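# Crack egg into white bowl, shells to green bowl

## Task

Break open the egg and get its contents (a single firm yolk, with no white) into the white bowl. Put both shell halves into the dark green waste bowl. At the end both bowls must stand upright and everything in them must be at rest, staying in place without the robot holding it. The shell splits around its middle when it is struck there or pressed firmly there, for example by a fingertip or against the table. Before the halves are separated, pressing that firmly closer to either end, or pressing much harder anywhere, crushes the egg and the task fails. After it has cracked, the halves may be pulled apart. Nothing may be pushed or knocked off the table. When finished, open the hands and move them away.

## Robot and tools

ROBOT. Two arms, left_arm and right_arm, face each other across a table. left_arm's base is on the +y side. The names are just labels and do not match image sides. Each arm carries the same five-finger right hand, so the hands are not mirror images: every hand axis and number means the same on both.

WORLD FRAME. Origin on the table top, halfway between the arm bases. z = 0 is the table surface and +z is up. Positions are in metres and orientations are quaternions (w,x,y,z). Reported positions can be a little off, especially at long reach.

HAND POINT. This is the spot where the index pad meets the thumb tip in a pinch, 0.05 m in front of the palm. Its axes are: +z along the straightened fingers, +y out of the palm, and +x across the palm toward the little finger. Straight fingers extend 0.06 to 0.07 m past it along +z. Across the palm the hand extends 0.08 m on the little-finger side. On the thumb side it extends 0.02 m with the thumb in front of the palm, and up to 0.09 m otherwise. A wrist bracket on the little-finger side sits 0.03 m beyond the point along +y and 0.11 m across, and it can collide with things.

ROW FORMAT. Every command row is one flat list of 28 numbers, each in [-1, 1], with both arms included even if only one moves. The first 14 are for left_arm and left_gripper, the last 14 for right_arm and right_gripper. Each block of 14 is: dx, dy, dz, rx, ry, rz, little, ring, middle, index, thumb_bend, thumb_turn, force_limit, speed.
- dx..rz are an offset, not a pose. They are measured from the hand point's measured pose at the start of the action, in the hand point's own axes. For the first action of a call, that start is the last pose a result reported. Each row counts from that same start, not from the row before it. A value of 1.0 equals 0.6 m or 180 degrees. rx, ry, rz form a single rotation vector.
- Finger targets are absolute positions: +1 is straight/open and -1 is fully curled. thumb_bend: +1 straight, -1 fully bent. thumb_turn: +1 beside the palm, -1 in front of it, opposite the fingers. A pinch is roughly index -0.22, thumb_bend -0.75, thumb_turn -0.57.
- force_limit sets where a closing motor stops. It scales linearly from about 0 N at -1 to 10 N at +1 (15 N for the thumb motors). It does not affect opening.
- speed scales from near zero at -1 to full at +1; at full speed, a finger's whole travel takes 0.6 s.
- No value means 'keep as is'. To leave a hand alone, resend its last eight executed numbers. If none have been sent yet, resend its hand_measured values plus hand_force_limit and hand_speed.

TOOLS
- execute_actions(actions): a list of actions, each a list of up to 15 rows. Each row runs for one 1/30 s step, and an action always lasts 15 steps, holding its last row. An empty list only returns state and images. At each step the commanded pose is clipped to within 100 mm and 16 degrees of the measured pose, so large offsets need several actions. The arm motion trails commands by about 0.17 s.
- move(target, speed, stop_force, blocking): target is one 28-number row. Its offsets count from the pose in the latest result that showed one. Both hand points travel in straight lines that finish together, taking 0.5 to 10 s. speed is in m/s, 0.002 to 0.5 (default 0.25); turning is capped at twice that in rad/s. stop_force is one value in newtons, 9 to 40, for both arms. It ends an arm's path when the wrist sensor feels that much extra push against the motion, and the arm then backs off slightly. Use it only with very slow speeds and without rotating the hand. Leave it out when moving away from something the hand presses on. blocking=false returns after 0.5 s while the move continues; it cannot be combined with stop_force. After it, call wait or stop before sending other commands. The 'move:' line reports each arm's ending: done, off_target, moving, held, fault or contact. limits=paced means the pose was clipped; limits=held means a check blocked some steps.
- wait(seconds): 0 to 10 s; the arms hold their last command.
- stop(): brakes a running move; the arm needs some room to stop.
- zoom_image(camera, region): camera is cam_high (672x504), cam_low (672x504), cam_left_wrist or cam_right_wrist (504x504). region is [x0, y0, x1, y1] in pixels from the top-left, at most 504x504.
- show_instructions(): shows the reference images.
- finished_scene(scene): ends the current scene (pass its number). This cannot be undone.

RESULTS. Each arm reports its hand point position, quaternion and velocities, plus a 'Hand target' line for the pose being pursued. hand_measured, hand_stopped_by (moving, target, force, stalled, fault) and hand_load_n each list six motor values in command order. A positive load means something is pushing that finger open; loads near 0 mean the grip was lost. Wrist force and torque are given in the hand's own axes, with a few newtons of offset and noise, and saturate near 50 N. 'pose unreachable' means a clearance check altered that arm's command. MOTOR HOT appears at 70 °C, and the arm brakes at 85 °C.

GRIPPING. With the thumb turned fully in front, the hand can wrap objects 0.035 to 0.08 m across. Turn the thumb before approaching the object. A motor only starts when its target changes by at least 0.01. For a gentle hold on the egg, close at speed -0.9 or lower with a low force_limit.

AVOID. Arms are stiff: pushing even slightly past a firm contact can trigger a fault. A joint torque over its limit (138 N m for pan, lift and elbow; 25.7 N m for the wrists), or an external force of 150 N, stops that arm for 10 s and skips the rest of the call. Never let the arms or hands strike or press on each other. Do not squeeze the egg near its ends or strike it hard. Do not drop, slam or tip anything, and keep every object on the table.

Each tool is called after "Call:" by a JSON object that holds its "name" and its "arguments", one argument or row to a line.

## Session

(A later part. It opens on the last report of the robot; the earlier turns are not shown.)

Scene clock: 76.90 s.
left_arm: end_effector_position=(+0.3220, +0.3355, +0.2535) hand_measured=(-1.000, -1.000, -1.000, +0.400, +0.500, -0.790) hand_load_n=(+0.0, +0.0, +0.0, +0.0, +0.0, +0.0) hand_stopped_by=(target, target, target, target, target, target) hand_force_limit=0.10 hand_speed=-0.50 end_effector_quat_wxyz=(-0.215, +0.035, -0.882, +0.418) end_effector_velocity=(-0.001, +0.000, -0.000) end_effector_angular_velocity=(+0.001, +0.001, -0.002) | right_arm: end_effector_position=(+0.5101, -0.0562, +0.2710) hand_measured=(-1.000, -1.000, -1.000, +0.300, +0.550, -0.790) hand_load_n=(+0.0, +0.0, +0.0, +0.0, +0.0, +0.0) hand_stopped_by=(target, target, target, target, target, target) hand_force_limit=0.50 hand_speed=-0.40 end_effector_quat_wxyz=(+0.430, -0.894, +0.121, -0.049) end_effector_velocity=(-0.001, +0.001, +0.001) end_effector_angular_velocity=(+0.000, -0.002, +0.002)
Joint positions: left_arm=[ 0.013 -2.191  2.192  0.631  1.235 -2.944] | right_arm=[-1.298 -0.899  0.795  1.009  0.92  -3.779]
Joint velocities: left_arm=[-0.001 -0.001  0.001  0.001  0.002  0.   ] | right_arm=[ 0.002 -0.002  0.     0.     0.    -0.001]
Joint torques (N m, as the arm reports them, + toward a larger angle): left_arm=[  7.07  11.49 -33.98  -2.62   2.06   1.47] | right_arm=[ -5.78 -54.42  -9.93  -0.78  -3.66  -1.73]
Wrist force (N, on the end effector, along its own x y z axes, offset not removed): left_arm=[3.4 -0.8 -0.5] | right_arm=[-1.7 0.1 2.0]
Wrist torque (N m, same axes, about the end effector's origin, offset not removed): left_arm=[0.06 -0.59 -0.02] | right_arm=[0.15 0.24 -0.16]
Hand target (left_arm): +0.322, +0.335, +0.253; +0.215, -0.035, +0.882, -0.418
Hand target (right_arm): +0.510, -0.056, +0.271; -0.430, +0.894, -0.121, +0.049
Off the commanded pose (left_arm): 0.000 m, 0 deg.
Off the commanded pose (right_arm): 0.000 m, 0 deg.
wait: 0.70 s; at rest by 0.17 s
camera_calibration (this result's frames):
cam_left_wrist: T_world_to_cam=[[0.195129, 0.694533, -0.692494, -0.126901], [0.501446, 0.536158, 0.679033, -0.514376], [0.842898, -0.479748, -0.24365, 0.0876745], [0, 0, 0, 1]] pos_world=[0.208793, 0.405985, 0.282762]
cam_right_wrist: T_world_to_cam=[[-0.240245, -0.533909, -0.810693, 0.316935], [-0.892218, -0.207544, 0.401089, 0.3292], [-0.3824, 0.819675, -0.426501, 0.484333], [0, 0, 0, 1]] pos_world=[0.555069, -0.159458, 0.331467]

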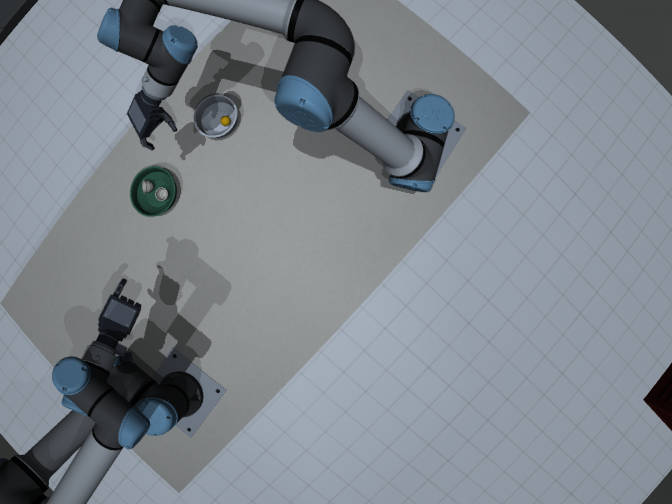

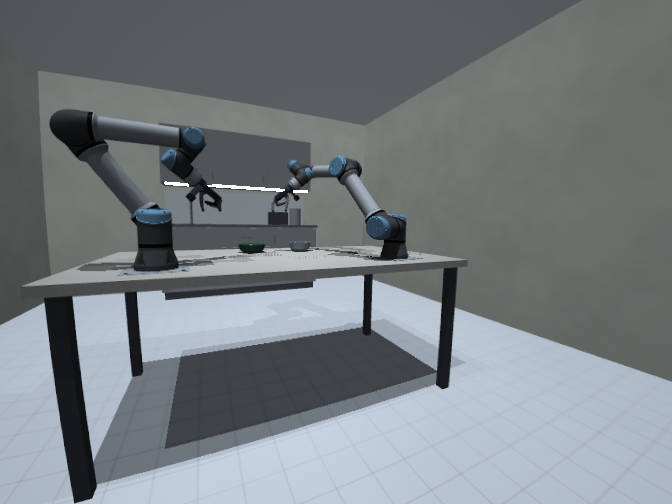

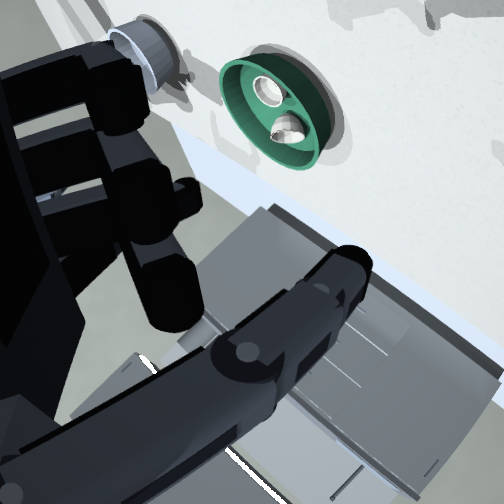

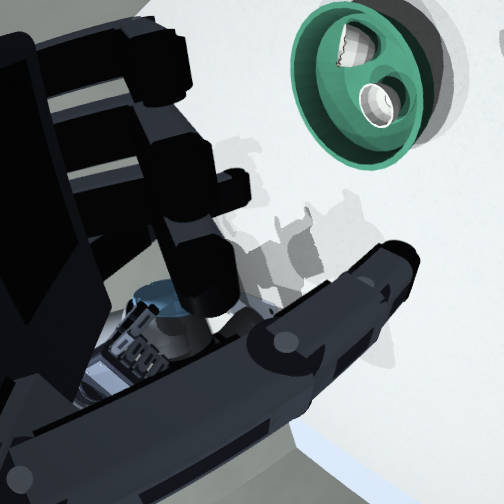

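Still creeping slightly; wait more.

Call:
{"name": "wait", "arguments": {
  "seconds": 10
}}

Call:
{"name": "wait", "arguments": {
  "seconds": 10
}}

Call:
{"name": "wait", "arguments": {
  "seconds": 0.7
}}

Scene clock: 87.13 s.
left_arm: end_effector_position=(+0.3220, +0.3355, +0.2535) hand_measured=(-1.000, -1.000, -1.000, +0.400, +0.500, -0.790) hand_load_n=(+0.0, +0.0, +0.0, +0.0, +0.0, +0.0) hand_stopped_by=(target, target, target, target, target, target) hand_force_limit=0.10 hand_speed=-0.50 end_effector_quat_wxyz=(-0.215, +0.035, -0.882, +0.418) end_effector_velocity=(+0.000, +0.001, -0.000) end_effector_angular_velocity=(+0.001, +0.000, +0.002) | right_arm: end_effector_position=(+0.5101, -0.0562, +0.2710) hand_measured=(-1.000, -1.000, -1.000, +0.300, +0.550, -0.790) hand_load_n=(+0.0, +0.0, +0.0, +0.0, +0.0, +0.0) hand_stopped_by=(target, target, target, target, target, target) hand_force_limit=0.50 hand_speed=-0.40 end_effector_quat_wxyz=(+0.430, -0.894, +0.121, -0.049) end_effector_velocity=(-0.000, -0.000, -0.001) end_effector_angular_velocity=(-0.001, +0.002, +0.000)
Joint positions: left_arm=[ 0.013 -2.191  2.192  0.631  1.235 -2.944] | right_arm=[-1.298 -0.899  0.795  1.009  0.92  -3.779]
Joint velocities: left_arm=[ 0.002 -0.     0.001  0.     0.001 -0.   ] | right_arm=[-0.     0.     0.001  0.001 -0.    -0.001]
Joint torques (N m, as the arm reports them, + toward a larger angle): left_arm=[  7.32  11.29 -33.39  -2.54   2.06   1.6 ] | right_arm=[ -5.8  -52.95 -10.34  -0.71  -3.66  -1.76]
Wrist force (N, on the end effector, along its own x y z axes, offset not removed): left_arm=[2.2 -2.4 -1.1] | right_arm=[-2.8 0.9 0.3]
Wrist torque (N m, same axes, about the end effector's origin, offset not removed): left_arm=[0.06 -0.35 -0.07] | right_arm=[0.06 0.34 -0.16]
Hand target (left_arm): +0.322, +0.335, +0.253; +0.215, -0.035, +0.882, -0.418
Hand target (right_arm): +0.510, -0.056, +0.271; -0.430, +0.894, -0.121, +0.049
Off the commanded pose (left_arm): 0.000 m, 0 deg.
Off the commanded pose (right_arm): 0.000 m, 0 deg.
wait: 10.00 s; at rest from the start
camera_calibration (this result's frames):
cam_left_wrist: T_world_to_cam=[[0.195129, 0.694533, -0.692494, -0.126901], [0.501446, 0.536158, 0.679033, -0.514376], [0.842898, -0.479748, -0.24365, 0.0876745], [0, 0, 0, 1]] pos_world=[0.208793, 0.405985, 0.282762]
cam_right_wrist: T_world_to_cam=[[-0.240245, -0.533909, -0.810693, 0.316935], [-0.892218, -0.207544, 0.40109, 0.3292], [-0.3824, 0.819675, -0.426501, 0.484333], [0, 0, 0, 1]] pos_world=[0.555069, -0.159458, 0.331467]

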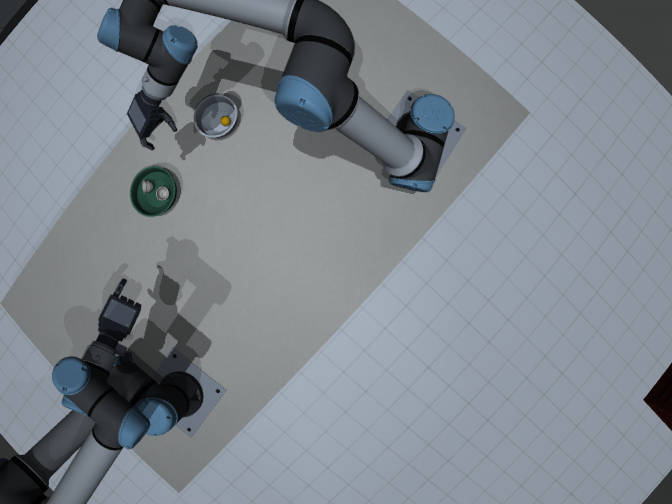

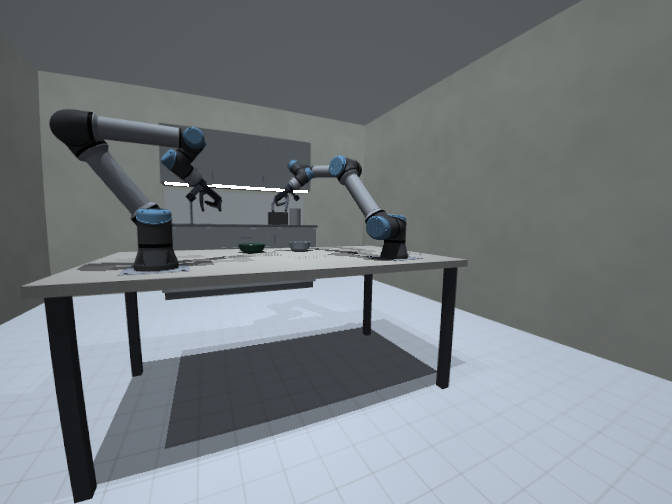

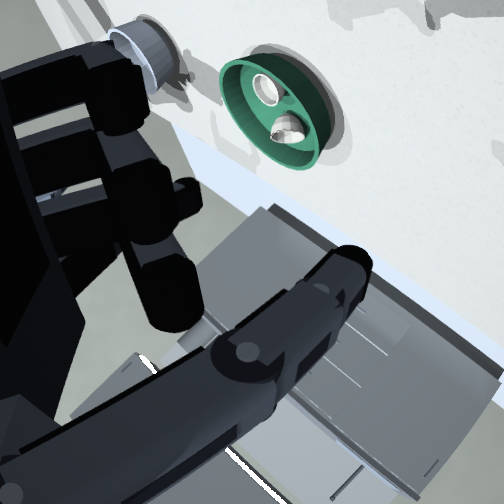

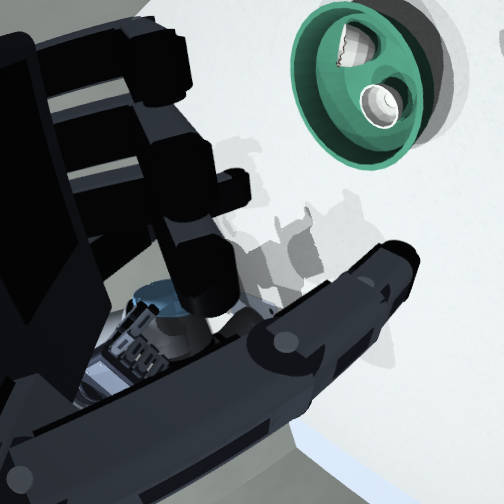

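Scene clock: 97.13 s.
left_arm: end_effector_position=(+0.3220, +0.3355, +0.2535) hand_measured=(-1.000, -1.000, -1.000, +0.400, +0.500, -0.790) hand_load_n=(+0.0, +0.0, +0.0, +0.0, +0.0, +0.0) hand_stopped_by=(target, target, target, target, target, target) hand_force_limit=0.10 hand_speed=-0.50 end_effector_quat_wxyz=(-0.215, +0.035, -0.882, +0.418) end_effector_velocity=(-0.000, -0.000, +0.000) end_effector_angular_velocity=(-0.002, +0.001, -0.001) | right_arm: end_effector_position=(+0.5101, -0.0562, +0.2710) hand_measured=(-1.000, -1.000, -1.000, +0.300, +0.550, -0.790) hand_load_n=(+0.0, +0.0, +0.0, +0.0, +0.0, +0.0) hand_stopped_by=(target, target, target, target, target, target) hand_force_limit=0.50 hand_speed=-0.40 end_effector_quat_wxyz=(+0.430, -0.894, +0.121, -0.049) end_effector_velocity=(-0.000, +0.000, +0.001) end_effector_angular_velocity=(+0.001, -0.002, +0.000)
Joint positions: left_arm=[ 0.013 -2.191  2.192  0.631  1.235 -2.944] | right_arm=[-1.298 -0.899  0.795  1.009  0.92  -3.779]
Joint velocities: left_arm=[ 0.001 -0.    -0.    -0.001  0.002  0.   ] | right_arm=[ 0.001 -0.001 -0.001 -0.001  0.001  0.   ]
Joint torques (N m, as the arm reports them, + toward a larger angle): left_arm=[  7.51  10.75 -33.54  -2.54   2.07   1.57] | right_arm=[ -5.29 -52.71 -10.84  -0.61  -3.63  -1.63]
Wrist force (N, on the end effector, along its own x y z axes, offset not removed): left_arm=[5.1 1.6 1.3] | right_arm=[1.3 0.1 2.7]
Wrist torque (N m, same axes, about the end effector's origin, offset not removed): left_arm=[0.14 -0.97 0.34] | right_arm=[-0.14 -0.43 0.06]
Hand target (left_arm): +0.322, +0.335, +0.253; +0.215, -0.035, +0.882, -0.418
Hand target (right_arm): +0.510, -0.056, +0.271; -0.430, +0.894, -0.121, +0.049
Off the commanded pose (left_arm): 0.000 m, 0 deg.
Off the commanded pose (right_arm): 0.000 m, 0 deg.
wait: 10.00 s; at rest by 0.17 s
camera_calibration (this result's frames):
cam_left_wrist: T_world_to_cam=[[0.19513, 0.694533, -0.692494, -0.126901], [0.501446, 0.536159, 0.679033, -0.514376], [0.842898, -0.479748, -0.24365, 0.0876744], [0, 0, 0, 1]] pos_world=[0.208793, 0.405985, 0.282762]
cam_right_wrist: T_world_to_cam=[[-0.240245, -0.533909, -0.810693, 0.316935], [-0.892218, -0.207544, 0.40109, 0.3292], [-0.3824, 0.819675, -0.426501, 0.484333], [0, 0, 0, 1]] pos_world=[0.555069, -0.159458, 0.331467]

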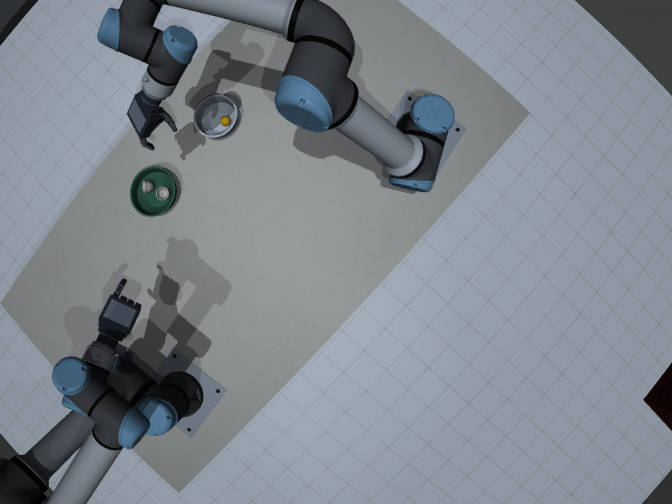

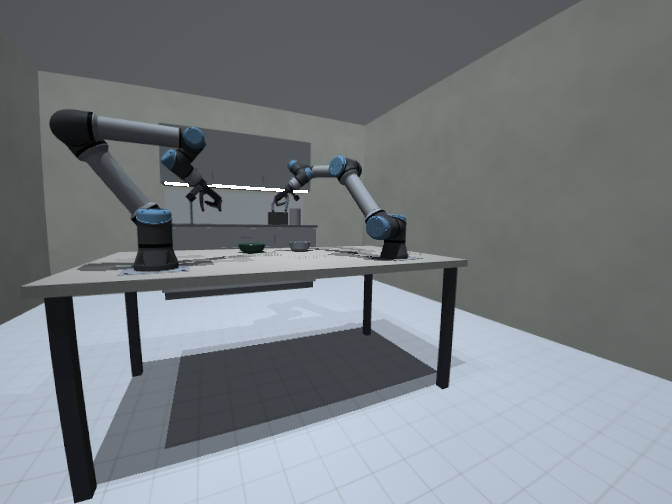

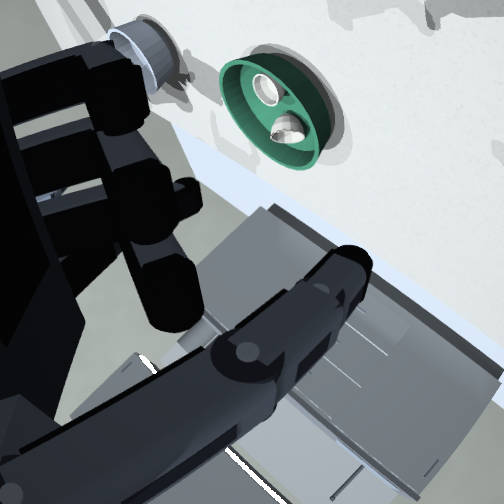

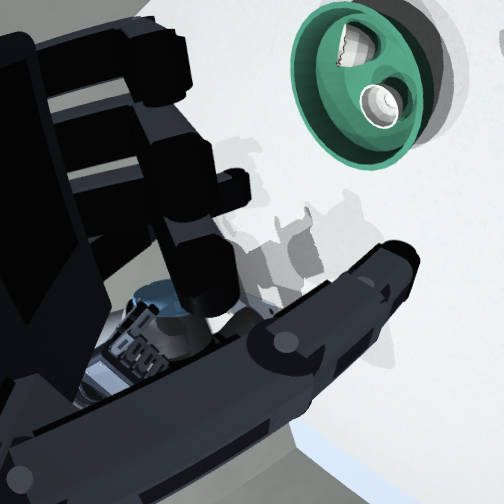

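Scene clock: 97.83 s.
left_arm: end_effector_position=(+0.3220, +0.3355, +0.2535) hand_measured=(-1.000, -1.000, -1.000, +0.400, +0.500, -0.790) hand_load_n=(+0.0, +0.0, +0.0, +0.0, +0.0, +0.0) hand_stopped_by=(target, target, target, target, target, target) hand_force_limit=0.10 hand_speed=-0.50 end_effector_quat_wxyz=(-0.215, +0.035, -0.882, +0.418) end_effector_velocity=(-0.000, -0.000, +0.000) end_effector_angular_velocity=(-0.002, +0.001, -0.000) | right_arm: end_effector_position=(+0.5101, -0.0562, +0.2710) hand_measured=(-1.000, -1.000, -1.000, +0.300, +0.550, -0.790) hand_load_n=(+0.0, +0.0, +0.0, +0.0, +0.0, +0.0) hand_stopped_by=(target, target, target, target, target, target) hand_force_limit=0.50 hand_speed=-0.40 end_effector_quat_wxyz=(+0.430, -0.894, +0.121, -0.049) end_effector_velocity=(-0.001, -0.000, +0.001) end_effector_angular_velocity=(+0.001, +0.001, -0.001)
Joint positions: left_arm=[ 0.013 -2.191  2.192  0.631  1.235 -2.944] | right_arm=[-1.298 -0.899  0.795  1.009  0.92  -3.779]
Joint velocities: left_arm=[-0.001 -0.    -0.    -0.001  0.    -0.001] | right_arm=[-0.    -0.002  0.001  0.001 -0.001  0.002]
Joint torques (N m, as the arm reports them, + toward a larger angle): left_arm=[  7.4   10.81 -33.49  -2.49   1.96   1.59] | right_arm=[ -6.32 -52.62 -10.29  -0.71  -3.58  -1.47]
Wrist force (N, on the end effector, along its own x y z axes, offset not removed): left_arm=[4.7 -3.6 -2.4] | right_arm=[-2.1 2.8 1.9]
Wrist torque (N m, same axes, about the end effector's origin, offset not removed): left_arm=[-0.33 -0.70 0.21] | right_arm=[0.36 0.28 -0.04]
Hand target (left_arm): +0.322, +0.335, +0.253; +0.215, -0.035, +0.882, -0.418
Hand target (right_arm): +0.510, -0.056, +0.271; -0.430, +0.894, -0.121, +0.049
Off the commanded pose (left_arm): 0.000 m, 0 deg.
Off the commanded pose (right_arm): 0.000 m, 0 deg.
wait: 0.70 s; at rest by 0.17 s
camera_calibration (this result's frames):
cam_left_wrist: T_world_to_cam=[[0.195129, 0.694533, -0.692494, -0.126901], [0.501446, 0.536158, 0.679033, -0.514376], [0.842898, -0.479748, -0.243651, 0.0876746], [0, 0, 0, 1]] pos_world=[0.208793, 0.405985, 0.282762]
cam_right_wrist: T_world_to_cam=[[-0.240245, -0.533909, -0.810693, 0.316935], [-0.892218, -0.207544, 0.40109, 0.3292], [-0.3824, 0.819675, -0.426501, 0.484333], [0, 0, 0, 1]] pos_world=[0.555069, -0.159458, 0.331467]

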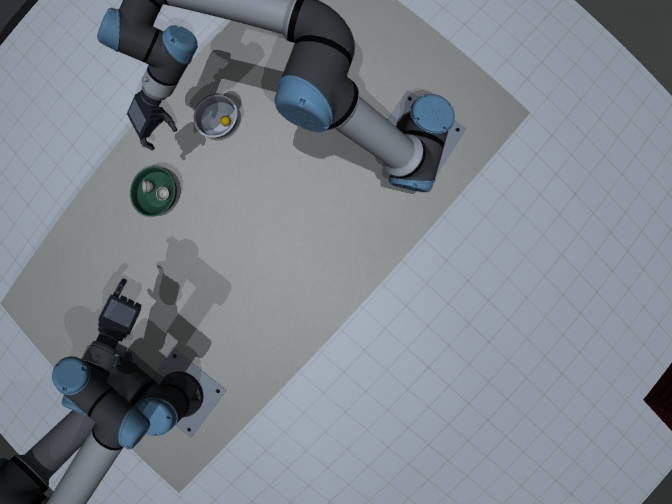

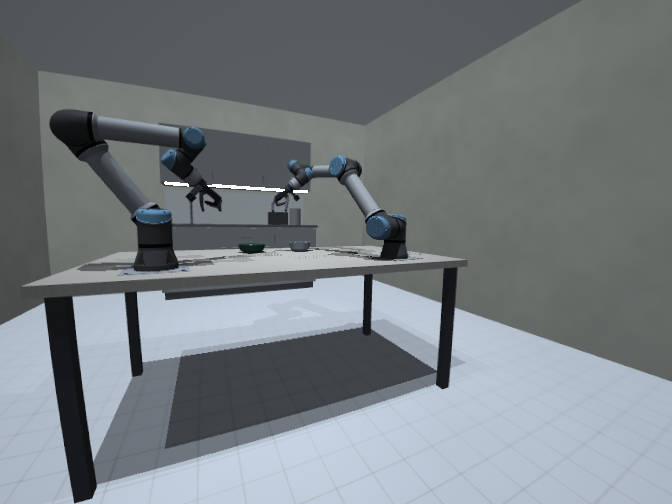

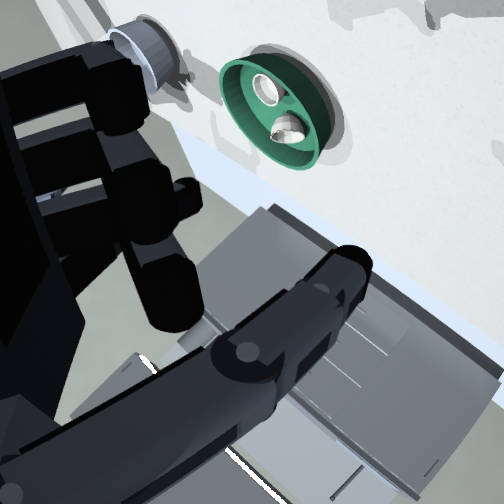

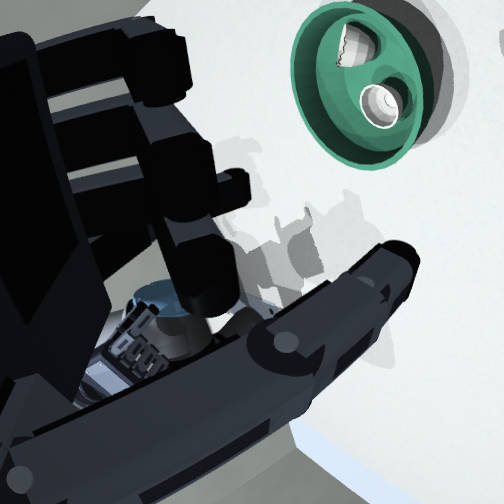

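Call:
{"name": "finished_scene", "arguments": {
  "scene": 2
}}

The scene is finished: the task was done.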